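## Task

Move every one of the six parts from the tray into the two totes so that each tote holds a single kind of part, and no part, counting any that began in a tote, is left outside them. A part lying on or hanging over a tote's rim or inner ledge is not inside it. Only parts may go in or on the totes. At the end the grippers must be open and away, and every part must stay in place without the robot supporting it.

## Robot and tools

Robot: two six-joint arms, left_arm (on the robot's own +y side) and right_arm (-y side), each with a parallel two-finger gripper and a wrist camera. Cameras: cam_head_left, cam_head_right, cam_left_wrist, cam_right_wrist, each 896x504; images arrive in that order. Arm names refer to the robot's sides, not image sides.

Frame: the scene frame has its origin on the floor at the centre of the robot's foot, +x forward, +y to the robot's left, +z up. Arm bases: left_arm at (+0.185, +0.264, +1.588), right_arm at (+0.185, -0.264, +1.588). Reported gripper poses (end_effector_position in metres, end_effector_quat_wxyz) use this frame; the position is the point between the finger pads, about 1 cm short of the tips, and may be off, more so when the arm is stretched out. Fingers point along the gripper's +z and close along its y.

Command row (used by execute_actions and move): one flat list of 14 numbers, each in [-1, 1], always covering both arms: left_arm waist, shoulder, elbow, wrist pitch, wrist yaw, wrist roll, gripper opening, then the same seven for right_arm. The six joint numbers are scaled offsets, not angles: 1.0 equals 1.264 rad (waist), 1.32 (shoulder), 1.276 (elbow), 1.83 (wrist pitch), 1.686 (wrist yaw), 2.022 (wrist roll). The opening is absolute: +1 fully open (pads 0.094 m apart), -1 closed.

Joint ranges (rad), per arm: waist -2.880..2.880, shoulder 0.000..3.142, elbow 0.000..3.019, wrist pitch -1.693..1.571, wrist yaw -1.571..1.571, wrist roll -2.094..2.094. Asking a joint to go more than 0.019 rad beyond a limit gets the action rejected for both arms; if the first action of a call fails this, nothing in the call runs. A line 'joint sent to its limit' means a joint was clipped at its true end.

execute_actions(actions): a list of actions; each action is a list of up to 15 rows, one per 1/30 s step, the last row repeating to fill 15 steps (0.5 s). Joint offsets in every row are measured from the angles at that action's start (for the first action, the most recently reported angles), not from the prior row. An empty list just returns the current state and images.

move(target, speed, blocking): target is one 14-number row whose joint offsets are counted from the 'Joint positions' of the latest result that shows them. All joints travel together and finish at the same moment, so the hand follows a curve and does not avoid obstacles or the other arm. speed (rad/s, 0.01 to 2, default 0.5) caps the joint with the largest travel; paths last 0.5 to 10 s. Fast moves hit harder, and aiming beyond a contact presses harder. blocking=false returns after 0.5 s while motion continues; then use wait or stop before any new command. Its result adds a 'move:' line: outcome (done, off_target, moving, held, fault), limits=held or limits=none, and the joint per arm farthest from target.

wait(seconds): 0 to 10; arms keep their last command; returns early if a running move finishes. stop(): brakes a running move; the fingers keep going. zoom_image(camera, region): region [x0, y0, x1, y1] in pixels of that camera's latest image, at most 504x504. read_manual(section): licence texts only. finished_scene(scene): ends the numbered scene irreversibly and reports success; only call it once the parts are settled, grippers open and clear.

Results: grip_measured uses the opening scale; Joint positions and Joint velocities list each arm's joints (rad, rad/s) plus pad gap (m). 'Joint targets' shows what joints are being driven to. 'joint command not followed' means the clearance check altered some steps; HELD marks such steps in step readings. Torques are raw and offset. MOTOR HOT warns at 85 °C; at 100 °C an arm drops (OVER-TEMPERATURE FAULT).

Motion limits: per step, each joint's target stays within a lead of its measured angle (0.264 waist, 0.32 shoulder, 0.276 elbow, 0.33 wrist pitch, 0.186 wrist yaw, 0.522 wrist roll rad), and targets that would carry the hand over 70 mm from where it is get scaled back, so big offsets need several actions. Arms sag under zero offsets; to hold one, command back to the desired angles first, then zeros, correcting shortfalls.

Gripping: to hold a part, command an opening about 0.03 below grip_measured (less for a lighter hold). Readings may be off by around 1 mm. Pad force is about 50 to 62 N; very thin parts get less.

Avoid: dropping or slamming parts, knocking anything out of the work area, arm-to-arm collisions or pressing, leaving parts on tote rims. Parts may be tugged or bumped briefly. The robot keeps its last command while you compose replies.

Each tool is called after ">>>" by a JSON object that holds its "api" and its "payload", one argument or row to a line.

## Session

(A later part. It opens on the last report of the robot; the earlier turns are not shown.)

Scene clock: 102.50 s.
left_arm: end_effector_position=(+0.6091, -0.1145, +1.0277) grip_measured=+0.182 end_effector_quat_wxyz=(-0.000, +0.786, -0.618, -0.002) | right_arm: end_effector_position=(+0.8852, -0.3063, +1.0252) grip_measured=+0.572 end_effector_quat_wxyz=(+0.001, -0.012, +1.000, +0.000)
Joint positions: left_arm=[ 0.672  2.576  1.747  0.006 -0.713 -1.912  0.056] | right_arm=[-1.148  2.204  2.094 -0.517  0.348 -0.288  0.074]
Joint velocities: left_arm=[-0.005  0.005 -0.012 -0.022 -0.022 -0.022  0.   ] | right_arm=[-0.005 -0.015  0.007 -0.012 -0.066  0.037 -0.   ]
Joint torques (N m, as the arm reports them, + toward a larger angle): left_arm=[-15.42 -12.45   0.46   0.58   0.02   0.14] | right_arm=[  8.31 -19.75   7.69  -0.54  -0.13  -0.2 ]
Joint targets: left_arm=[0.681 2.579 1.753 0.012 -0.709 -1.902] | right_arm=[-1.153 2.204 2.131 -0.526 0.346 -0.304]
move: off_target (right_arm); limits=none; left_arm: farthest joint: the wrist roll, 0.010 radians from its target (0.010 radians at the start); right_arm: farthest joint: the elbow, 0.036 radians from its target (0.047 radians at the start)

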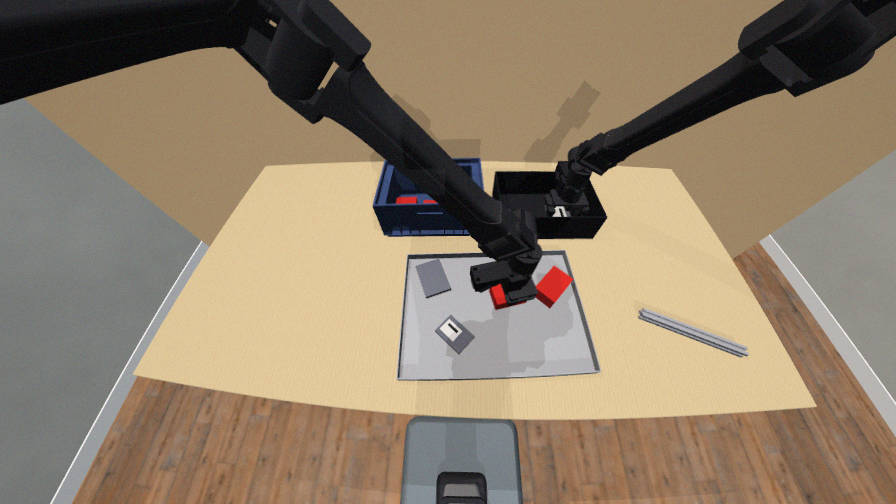

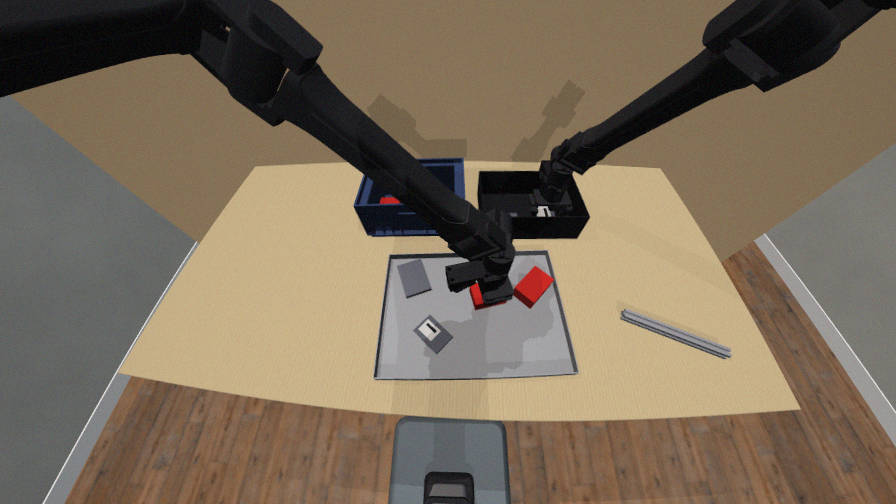

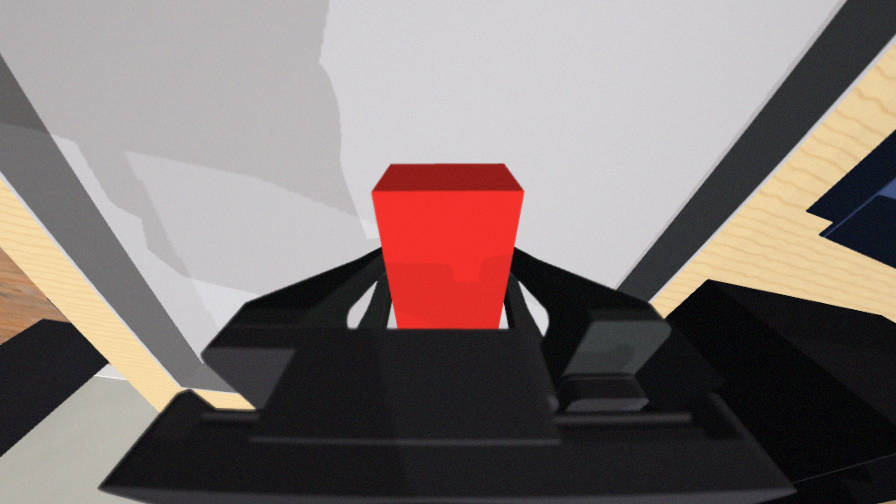

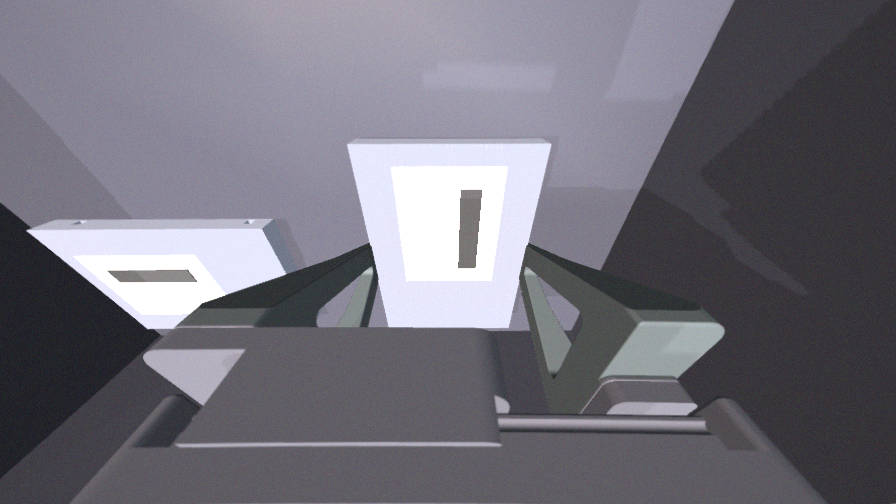

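>>> {"api": "move", "payload": {
  "target": [-0.142,-0.2689,-0.2759,-0.0607,-0.0596,0.0,0.13,0.0554,-0.2864,-0.2735,-0.0126,0.0326,0.0262,0.8],
  "speed": 0.4
}}

Scene clock: 105.70 s.
left_arm: end_effector_position=(+0.6193, -0.0995, +1.1900) grip_measured=+0.182 end_effector_quat_wxyz=(+0.000, +0.734, -0.679, -0.001) | right_arm: end_effector_position=(+0.8895, -0.3232, +1.1721) grip_measured=+0.799 end_effector_quat_wxyz=(+0.008, -0.008, +1.000, -0.005)
Joint positions: left_arm=[ 0.518  2.235  1.397 -0.096 -0.809 -1.912  0.056] | right_arm=[-1.09   1.842  1.75  -0.531  0.4   -0.251  0.084]
Joint velocities: left_arm=[-0.015 -0.005 -0.007  0.012 -0.007 -0.066 -0.   ] | right_arm=[-0.015 -0.005  0.007  0.007 -0.022 -0.051 -0.001]
Joint torques (N m, as the arm reports them, + toward a larger angle): left_arm=[-18.1  -14.24   0.31   0.07  -0.27   0.04] | right_arm=[  9.02 -20.86   4.16  -0.49   0.09   0.06]
Joint targets: left_arm=[0.493 2.221 1.395 -0.105 -0.813 -1.912] | right_arm=[-1.078 1.826 1.745 -0.540 0.403 -0.235]
move: off_target (left_arm); limits=none; left_arm: farthest joint: the waist, 0.025 radians from its target (0.180 radians at the start); right_arm: farthest joint: the shoulder, 0.016 radians from its target (0.378 radians at the start)

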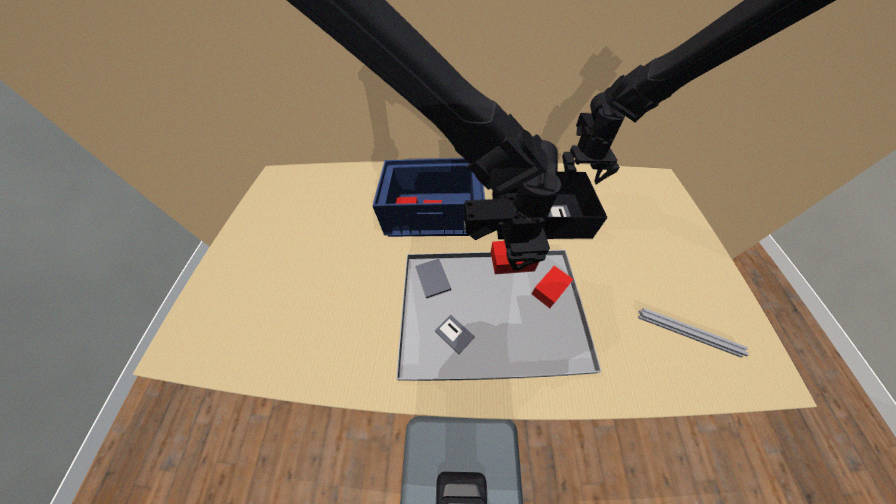

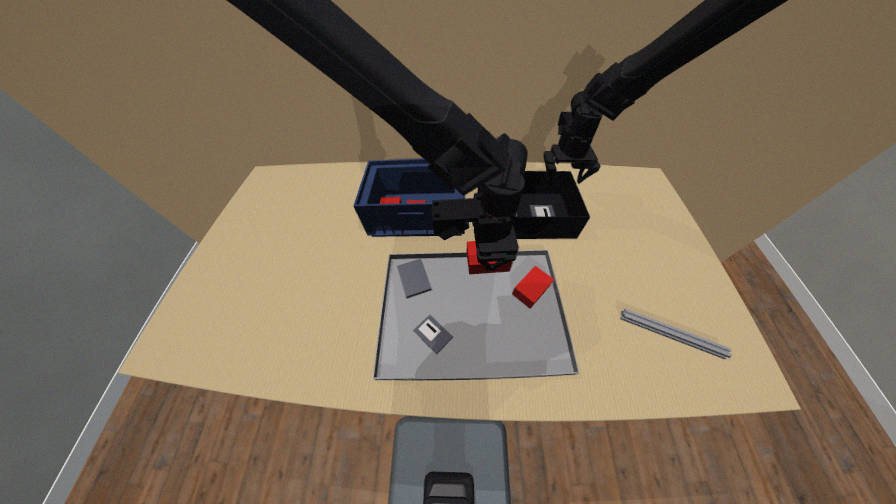

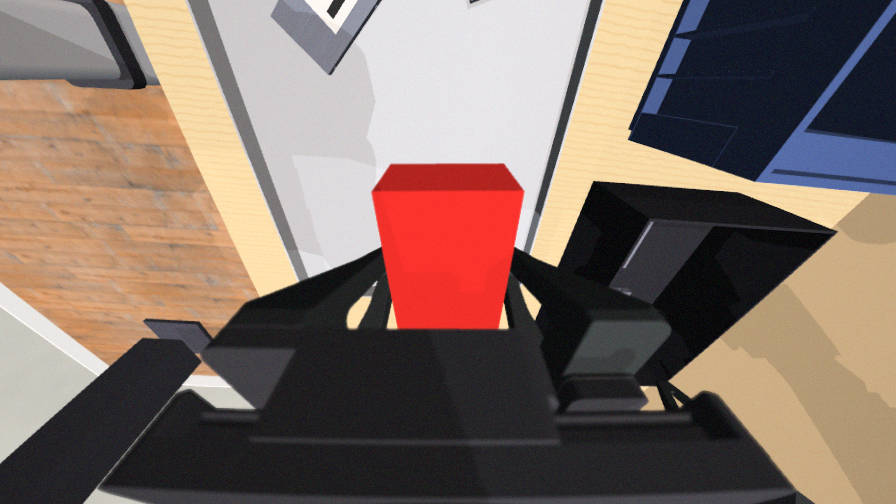

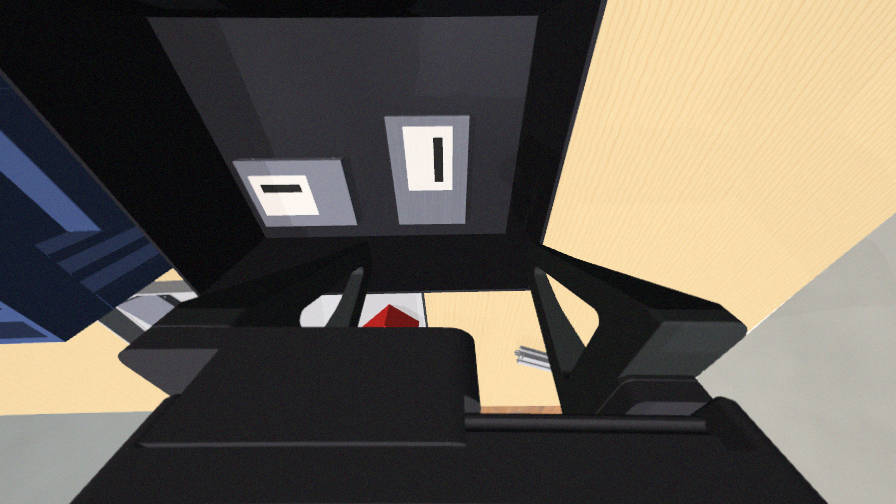

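>>> {"api": "move", "payload": {
  "target": [0.121,-0.1106,0.4632,-0.3246,0.0575,0.1197,0.13,0.1646,0.05,-0.8072,0.5448,0.0896,-0.3333,0.8],
  "speed": 0.8
}}

Scene clock: 112.07 s.
left_arm: end_effector_position=(+0.8971, +0.0316, +1.2304) grip_measured=+0.182 end_effector_quat_wxyz=(-0.004, +0.712, -0.702, +0.000) | right_arm: end_effector_position=(+0.5068, -0.1491, +1.1836) grip_measured=+0.799 end_effector_quat_wxyz=(-0.009, -0.405, +0.914, +0.005)
Joint positions: left_arm=[ 0.671  2.1    1.97  -0.681 -0.716 -1.681  0.056] | right_arm=[-0.892  1.911  0.726  0.455  0.549 -0.909  0.084]
Joint velocities: left_arm=[-0.005 -0.005  0.002 -0.032  0.007 -0.007 -0.   ] | right_arm=[-0.005 -0.015 -0.032  0.002 -0.022 -0.051  0.   ]
Joint torques (N m, as the arm reports them, + toward a larger angle): left_arm=[-15.51 -20.19   6.49   0.14  -0.01   0.14] | right_arm=[ 8.69 -9.73 -3.59  0.    0.02 -0.22]
Joint targets: left_arm=[0.671 2.089 1.988 -0.690 -0.712 -1.670] | right_arm=[-0.882 1.908 0.720 0.466 0.551 -0.925]
move: done; limits=none; left_arm: farthest joint: the elbow, 0.018 radians from its target (0.591 radians at the start); right_arm: farthest joint: the wrist roll, 0.016 radians from its target (0.674 radians at the start)

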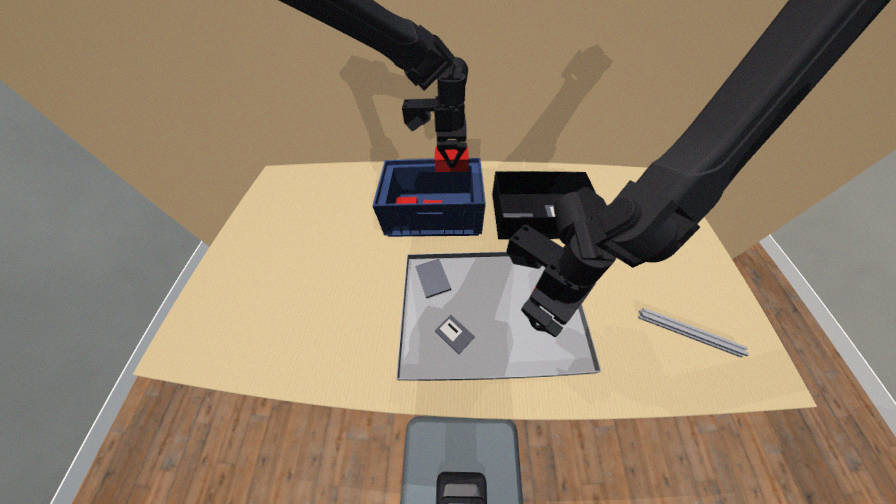

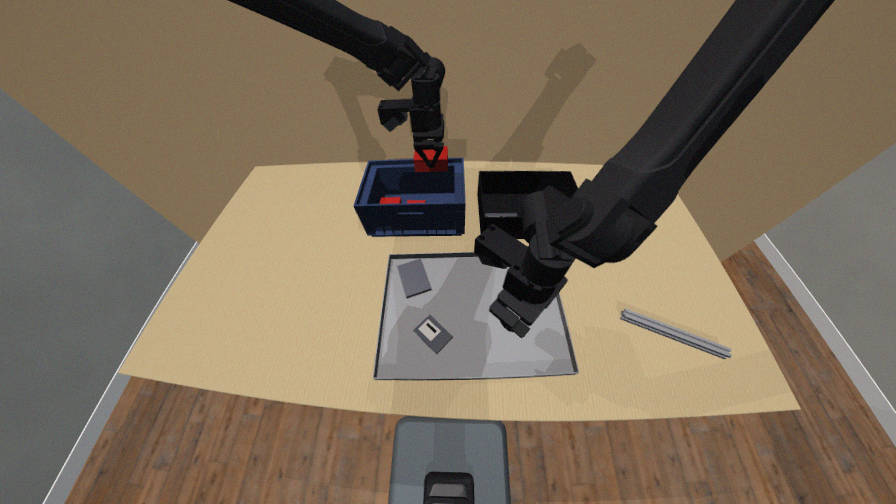

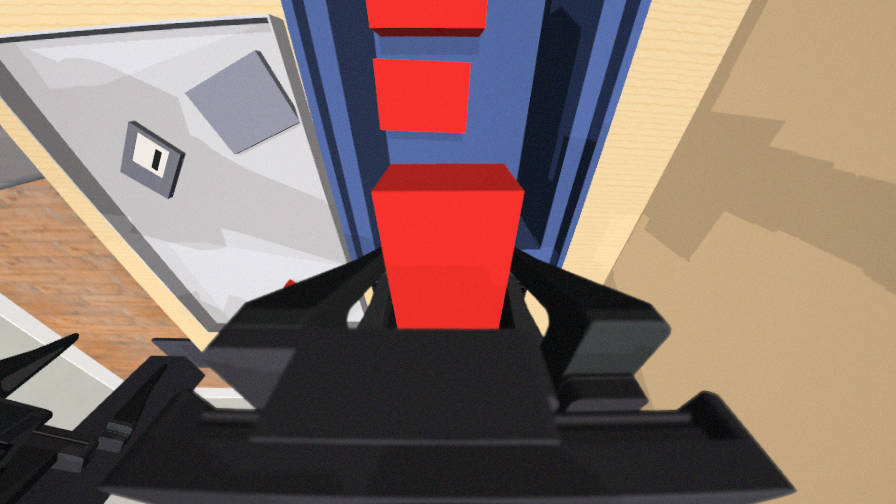

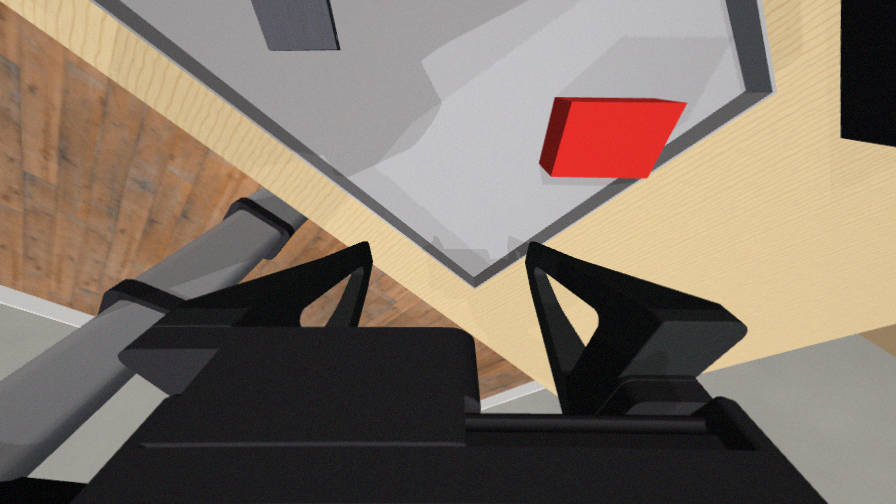

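>>> {"api": "move", "payload": {
  "target": [0.0633,0.1303,0.1379,0.0372,0.0374,0.044,0.13,0.1614,0.3341,0.348,-0.0426,0.0866,0.0811,0.8],
  "speed": 0.45
}}

Scene clock: 118.20 s.
left_arm: end_effector_position=(+0.8883, +0.0269, +1.1379) grip_measured=+0.182 end_effector_quat_wxyz=(+0.002, +0.706, -0.708, -0.002) | right_arm: end_effector_position=(+0.5035, +0.0231, +1.1001) grip_measured=+0.799 end_effector_quat_wxyz=(-0.003, -0.408, +0.913, +0.001)
Joint positions: left_arm=[ 0.748  2.276  2.117 -0.623 -0.656 -1.602  0.056] | right_arm=[-0.697  2.358  1.165  0.384  0.693 -0.761  0.084]
Joint velocities: left_arm=[ 0.005  0.015  0.007  0.012  0.022 -0.022 -0.   ] | right_arm=[-0.015  0.005 -0.002 -0.007  0.066 -0.022 -0.   ]
Joint torques (N m, as the arm reports them, + toward a larger angle): left_arm=[-15.36 -19.61   7.02   0.78   0.01   0.13] | right_arm=[13.82 -9.84 -1.76 -0.54  0.02  0.07]
Joint targets: left_arm=[0.751 2.272 2.146 -0.613 -0.653 -1.592] | right_arm=[-0.688 2.352 1.170 0.377 0.695 -0.745]
move: off_target (left_arm); limits=none; left_arm: farthest joint: the elbow, 0.028 radians from its target (0.176 radians at the start); right_arm: farthest joint: the wrist roll, 0.016 radians from its target (0.164 radians at the start)

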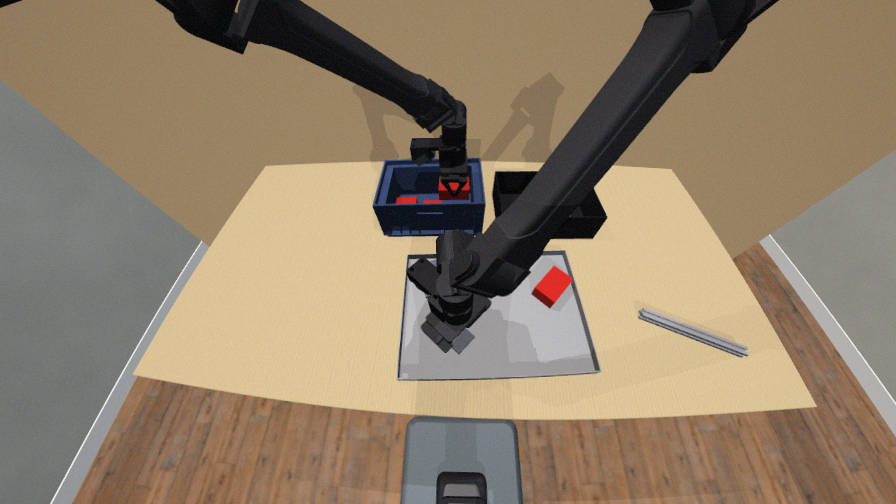

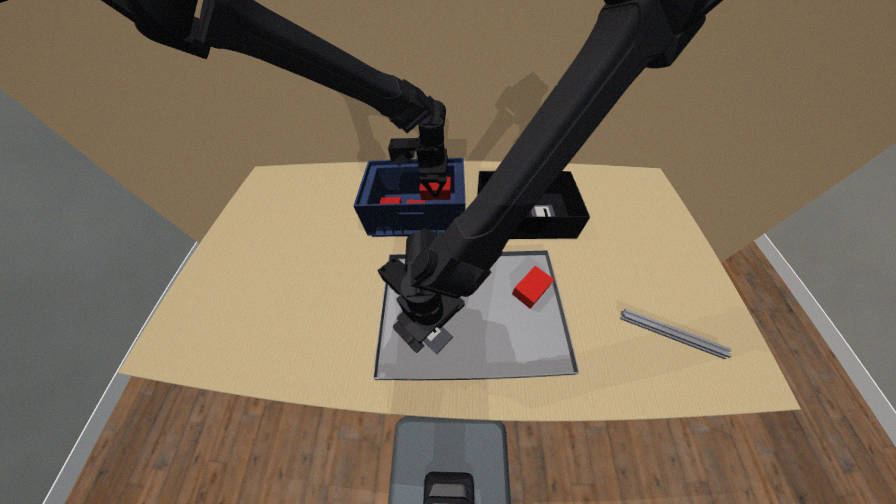

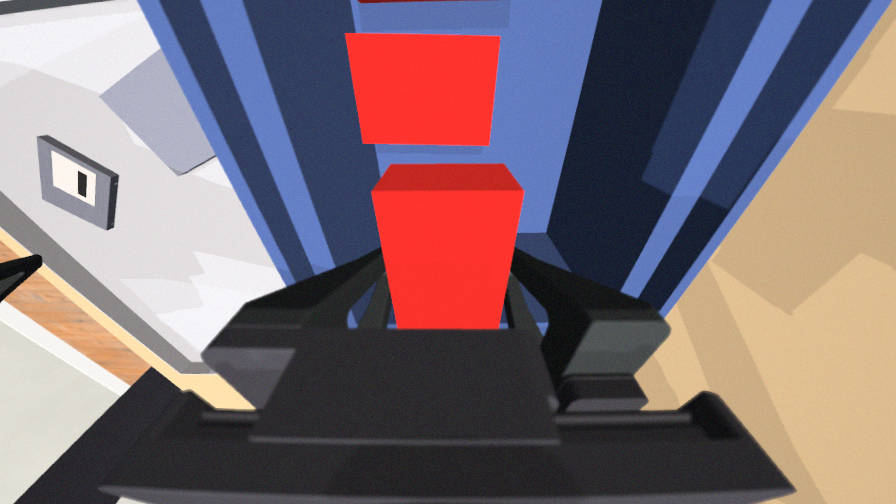

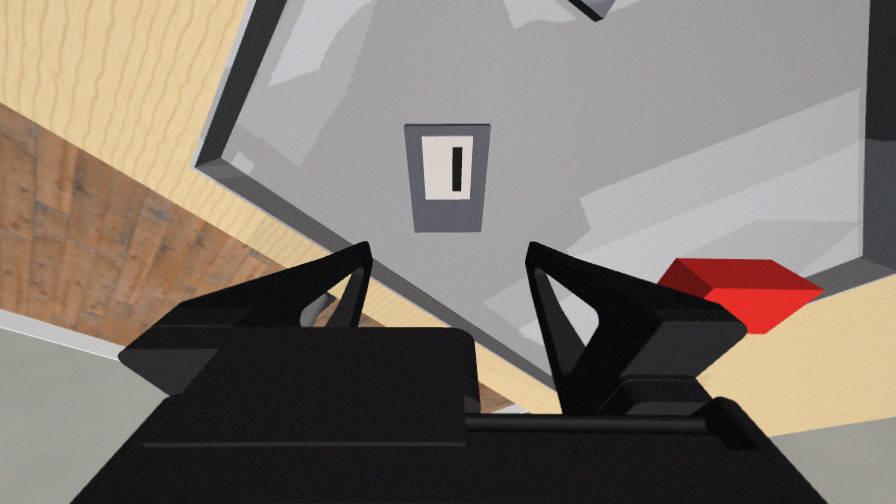

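>>> {"api": "move", "payload": {
  "target": [0.0245,0.0894,0.1395,-0.006,0.0133,0.0168,0.13,-0.0566,0.0955,0.1395,0,-0.0294,-0.0376,0.8],
  "speed": 0.2
}}

Scene clock: 122.20 s.
left_arm: end_effector_position=(+0.8933, +0.0185, +1.0956) grip_measured=+0.182 end_effector_quat_wxyz=(-0.001, +0.708, -0.706, +0.002) | right_arm: end_effector_position=(+0.5163, +0.0264, +1.0356) grip_measured=+0.799 end_effector_quat_wxyz=(+0.002, -0.404, +0.915, -0.002)
Joint positions: left_arm=[ 0.772  2.395  2.265 -0.624 -0.638 -1.579  0.056] | right_arm=[-0.765  2.479  1.337  0.384  0.646 -0.821  0.084]
Joint velocities: left_arm=[-0.005 -0.015  0.002  0.017  0.007 -0.022 -0.001] | right_arm=[-0.005 -0.005 -0.022  0.012 -0.051 -0.022  0.   ]
Joint torques (N m, as the arm reports them, + toward a larger angle): left_arm=[-15.3  -19.71   7.46   0.05   0.02   0.11] | right_arm=[12.95 -8.97 -1.69 -0.31 -0.18 -0.21]
Joint targets: left_arm=[0.779 2.394 2.295 -0.634 -0.634 -1.568] | right_arm=[-0.769 2.484 1.343 0.384 0.644 -0.837]
move: off_target (left_arm); limits=none; left_arm: farthest joint: the elbow, 0.030 radians from its target (0.178 radians at the start); right_arm: farthest joint: the wrist roll, 0.016 radians from its target (0.077 radians at the start)

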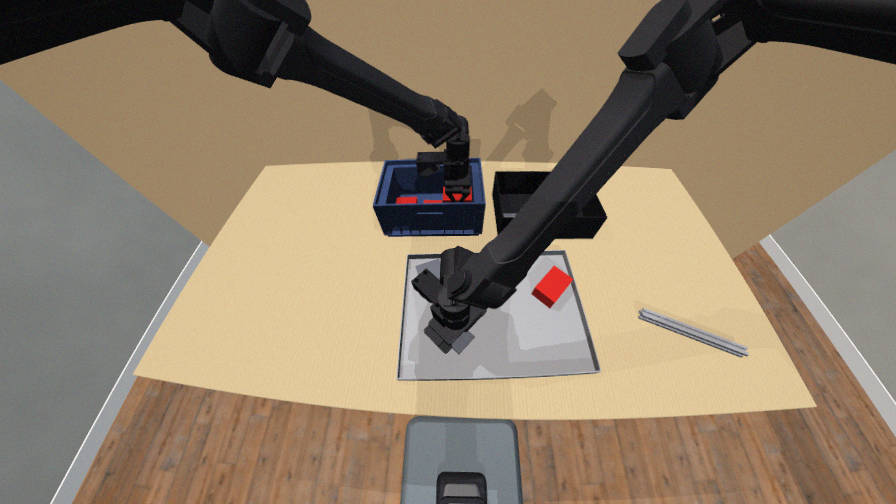

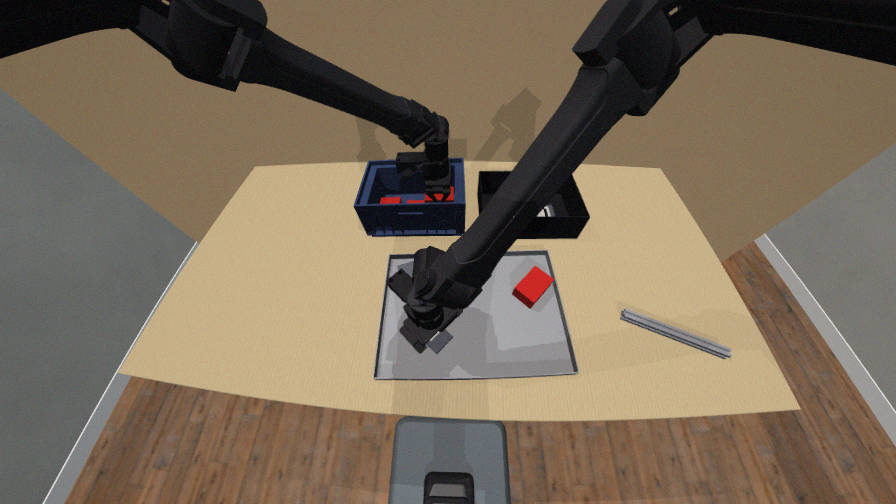

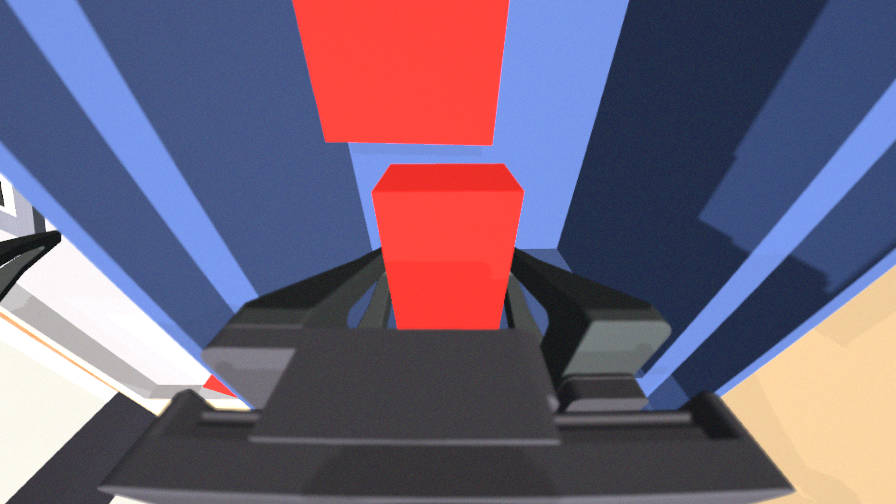

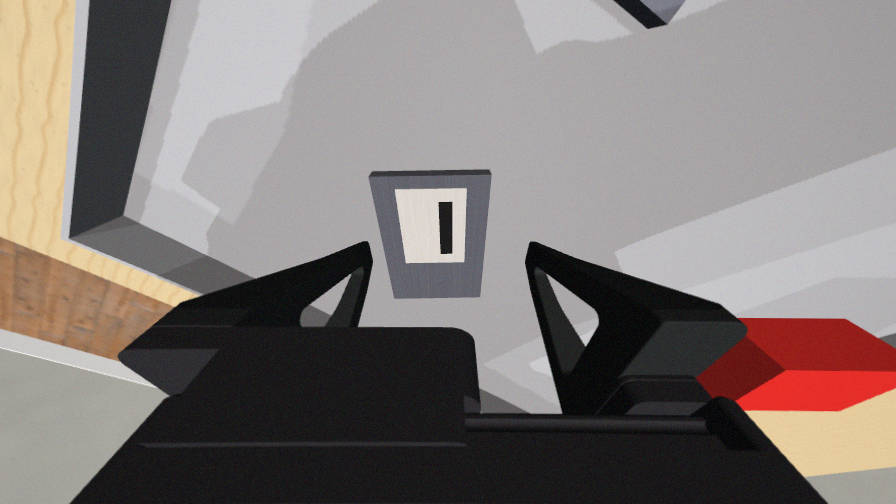

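>>> {"api": "execute_actions", "payload": {
  "actions": [
    [[0.0063,0.0012,0.0263,-0.0059,0.0028,0.0058,0.13,-0.0036,0.005,0.0059,0,-0.0014,-0.0082,0.8],[0.0071,0.0032,0.0291,-0.0062,0.0032,0.0062,0.13,-0.004,0.0062,0.007,0,-0.0017,-0.0085,0.8],[0.0088,0.0071,0.0347,-0.0069,0.0041,0.007,0.13,-0.0047,0.0085,0.0093,0,-0.0022,-0.0091,0.8],[0.0104,0.0111,0.0403,-0.0076,0.0049,0.0078,0.13,-0.0055,0.0109,0.0116,0,-0.0027,-0.0096,0.8],[0.0121,0.015,0.0459,-0.0083,0.0057,0.0086,0.13,-0.0062,0.0133,0.0139,0,-0.0032,-0.0102,0.8],[0.0137,0.019,0.0516,-0.0091,0.0066,0.0094,0.13,-0.007,0.0157,0.0162,0,-0.0037,-0.0108,0.8],[0.0153,0.0229,0.0572,-0.0098,0.0074,0.0101,0.13,-0.0078,0.018,0.0185,0,-0.0041,-0.0114,0.8],[0.017,0.0269,0.0628,-0.0105,0.0082,0.0109,0.13,-0.0085,0.0204,0.0208,0,-0.0046,-0.012,0.8],[0.0186,0.0308,0.0684,-0.0112,0.009,0.0117,0.13,-0.0093,0.0228,0.0231,0,-0.0051,-0.0125,0.8],[0.0203,0.0348,0.074,-0.0119,0.0099,0.0125,0.13,-0.01,0.0251,0.0254,0,-0.0056,-0.0131,0.8],[0.0211,0.0368,0.0768,-0.0123,0.0103,0.0129,0.13,-0.0104,0.0263,0.0266,0,-0.0059,-0.0134,0.8],[0.0219,0.0387,0.0796,-0.0126,0.0107,0.0133,0.13,-0.0108,0.0275,0.0277,0,-0.0061,-0.0137,0.8]]
  ]
}}

>>> {"api": "wait", "payload": {
  "seconds": 0.4
}}

Scene clock: 127.90 s.
left_arm: end_effector_position=(+0.8956, +0.0230, +1.0759) grip_measured=+0.182 end_effector_quat_wxyz=(-0.001, +0.709, -0.705, +0.002) | right_arm: end_effector_position=(+0.5124, +0.0301, +1.0250) grip_measured=+0.799 end_effector_quat_wxyz=(+0.002, -0.407, +0.913, +0.000)
Joint positions: left_arm=[ 0.792  2.444  2.337 -0.637 -0.624 -1.565  0.056] | right_arm=[-0.772  2.507  1.366  0.384  0.638 -0.832  0.084]
Joint velocities: left_arm=[ 0.054  0.063  0.002 -0.022 -0.022  0.007  0.   ] | right_arm=[-0.034  0.044 -0.002  0.012  0.037 -0.037  0.001]
Joint torques (N m, as the arm reports them, + toward a larger angle): left_arm=[-14.88 -19.49   7.71   0.01   0.03   0.11] | right_arm=[12.5  -8.88 -1.72 -0.33 -0.19 -0.21]
Joint targets: left_arm=[0.800 2.446 2.367 -0.647 -0.620 -1.552] | right_arm=[-0.779 2.515 1.373 0.384 0.636 -0.849]
Step readings (joint positions):
0: left_arm=[0.772 2.395 2.265 -0.624 -0.638 -1.578] | right_arm=[-0.765 2.479 1.337 0.384 0.646 -0.821]
1: left_arm=[0.772 2.395 2.266 -0.625 -0.638 -1.578] | right_arm=[-0.765 2.479 1.337 0.384 0.646 -0.822]
2: left_arm=[0.772 2.396 2.268 -0.626 -0.637 -1.578] | right_arm=[-0.765 2.479 1.337 0.384 0.646 -0.822]
4: left_arm=[0.773 2.400 2.276 -0.628 -0.635 -1.577] | right_arm=[-0.765 2.480 1.340 0.384 0.645 -0.823]
8: left_arm=[0.776 2.417 2.306 -0.632 -0.629 -1.572] | right_arm=[-0.766 2.488 1.353 0.384 0.641 -0.826]
15: Joint positions above

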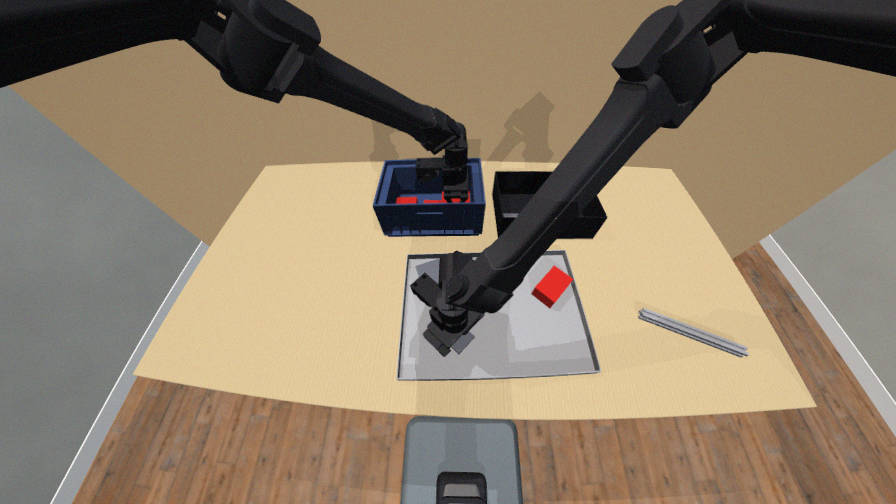

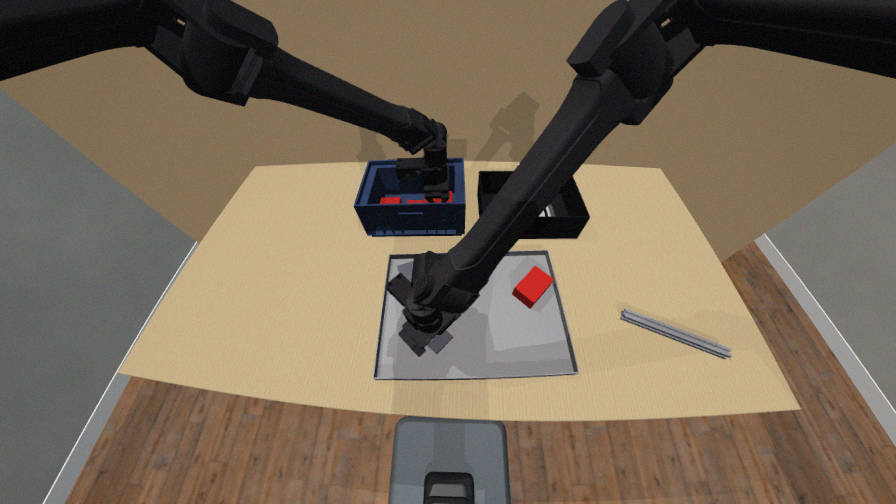

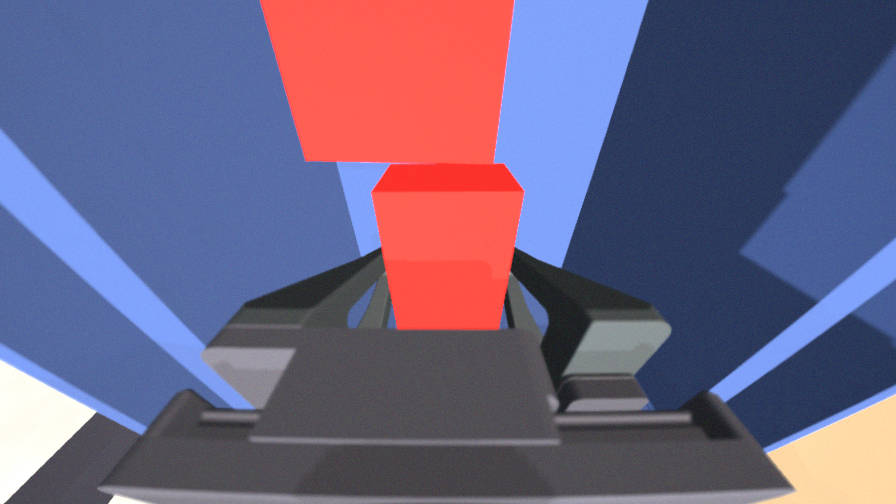

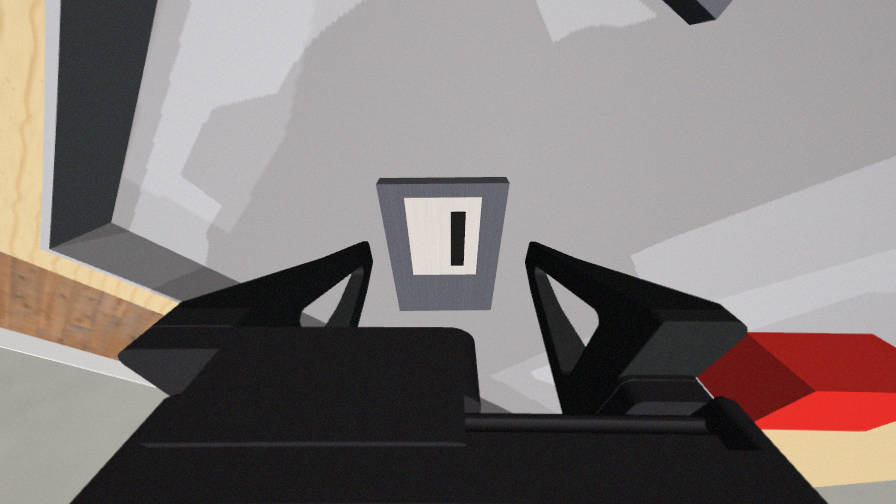

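Scene clock: 128.30 s.
left_arm: end_effector_position=(+0.8897, +0.0247, +1.0692) grip_measured=+0.182 end_effector_quat_wxyz=(+0.001, +0.707, -0.707, -0.003) | right_arm: end_effector_position=(+0.5101, +0.0298, +1.0239) grip_measured=+0.799 end_effector_quat_wxyz=(+0.000, -0.408, +0.913, +0.001)
Joint positions: left_arm=[ 0.798  2.452  2.337 -0.639 -0.624 -1.562  0.056] | right_arm=[-0.773  2.51   1.366  0.384  0.637 -0.833  0.084]
Joint velocities: left_arm=[-0.005 -0.005  0.007  0.007 -0.081 -0.081 -0.001] | right_arm=[-0.005  0.015 -0.002  0.002 -0.007  0.051 -0.   ]
Joint torques (N m, as the arm reports them, + toward a larger angle): left_arm=[-15.6  -20.23   7.58   0.19   0.     0.13] | right_arm=[12.45 -8.9  -1.75 -0.31 -0.17 -0.21]
Joint targets: left_arm=[0.800 2.446 2.367 -0.647 -0.620 -1.552] | right_arm=[-0.779 2.515 1.373 0.384 0.636 -0.849]
wait: 0.40 s; at rest by 0.30 s

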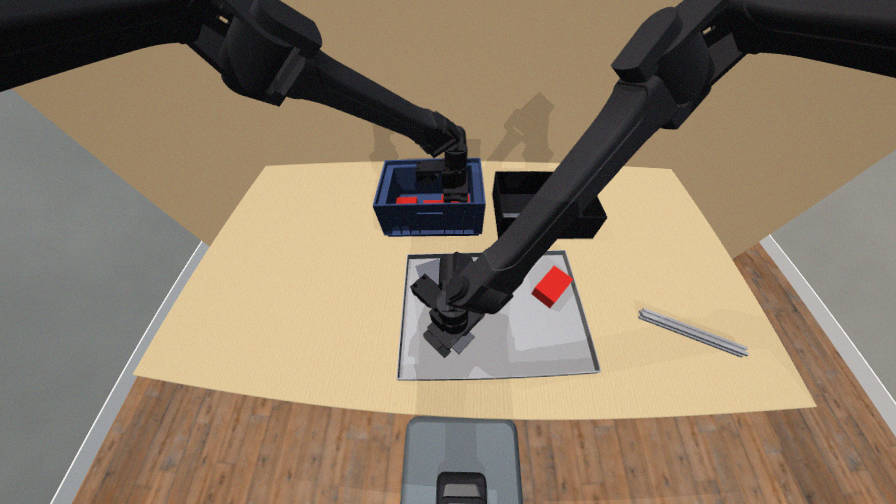

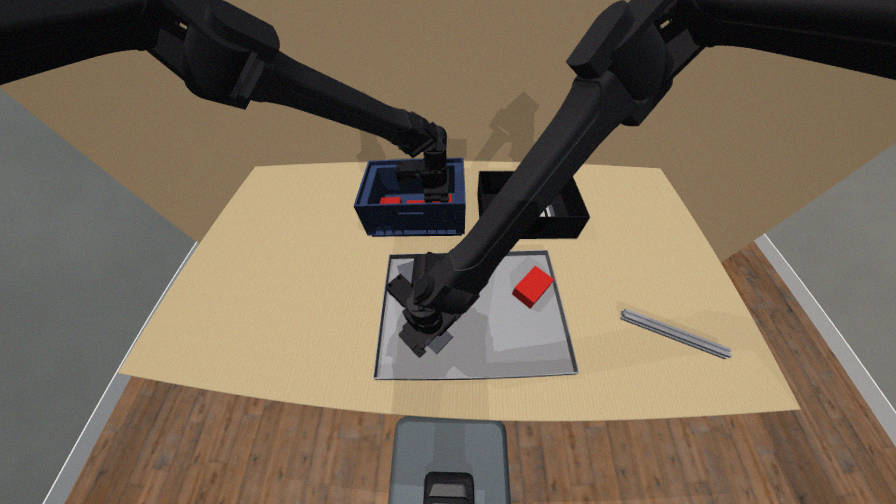

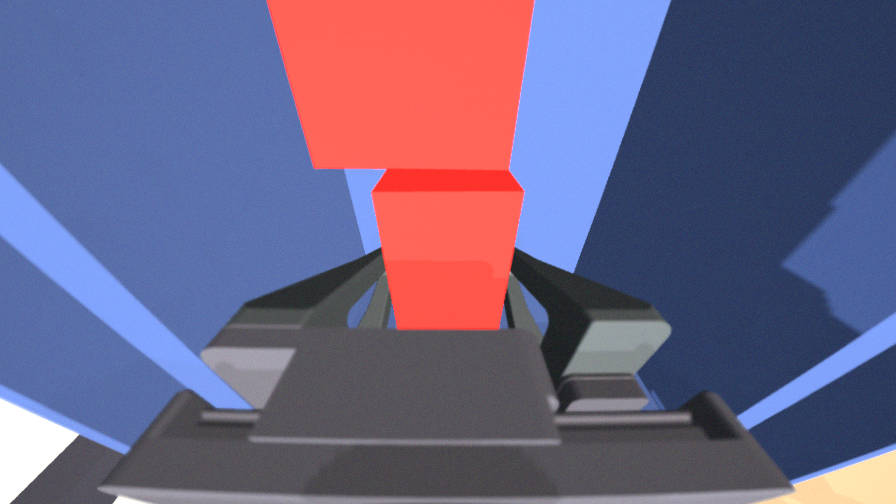

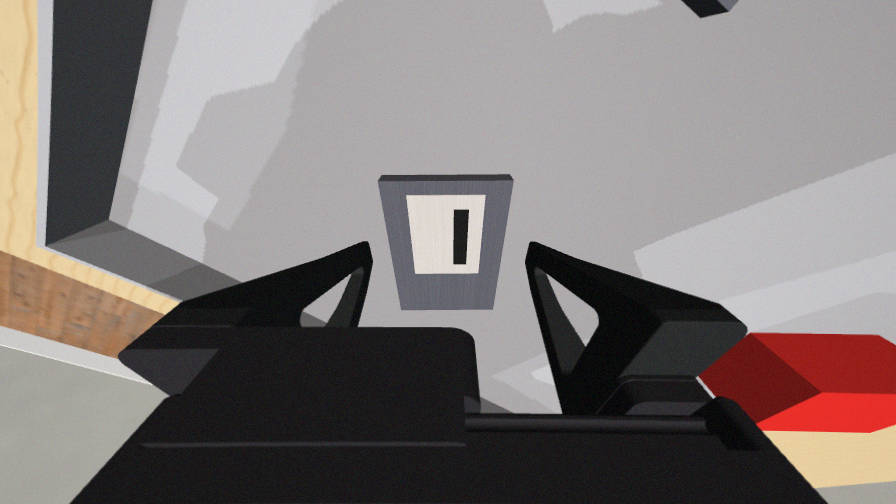

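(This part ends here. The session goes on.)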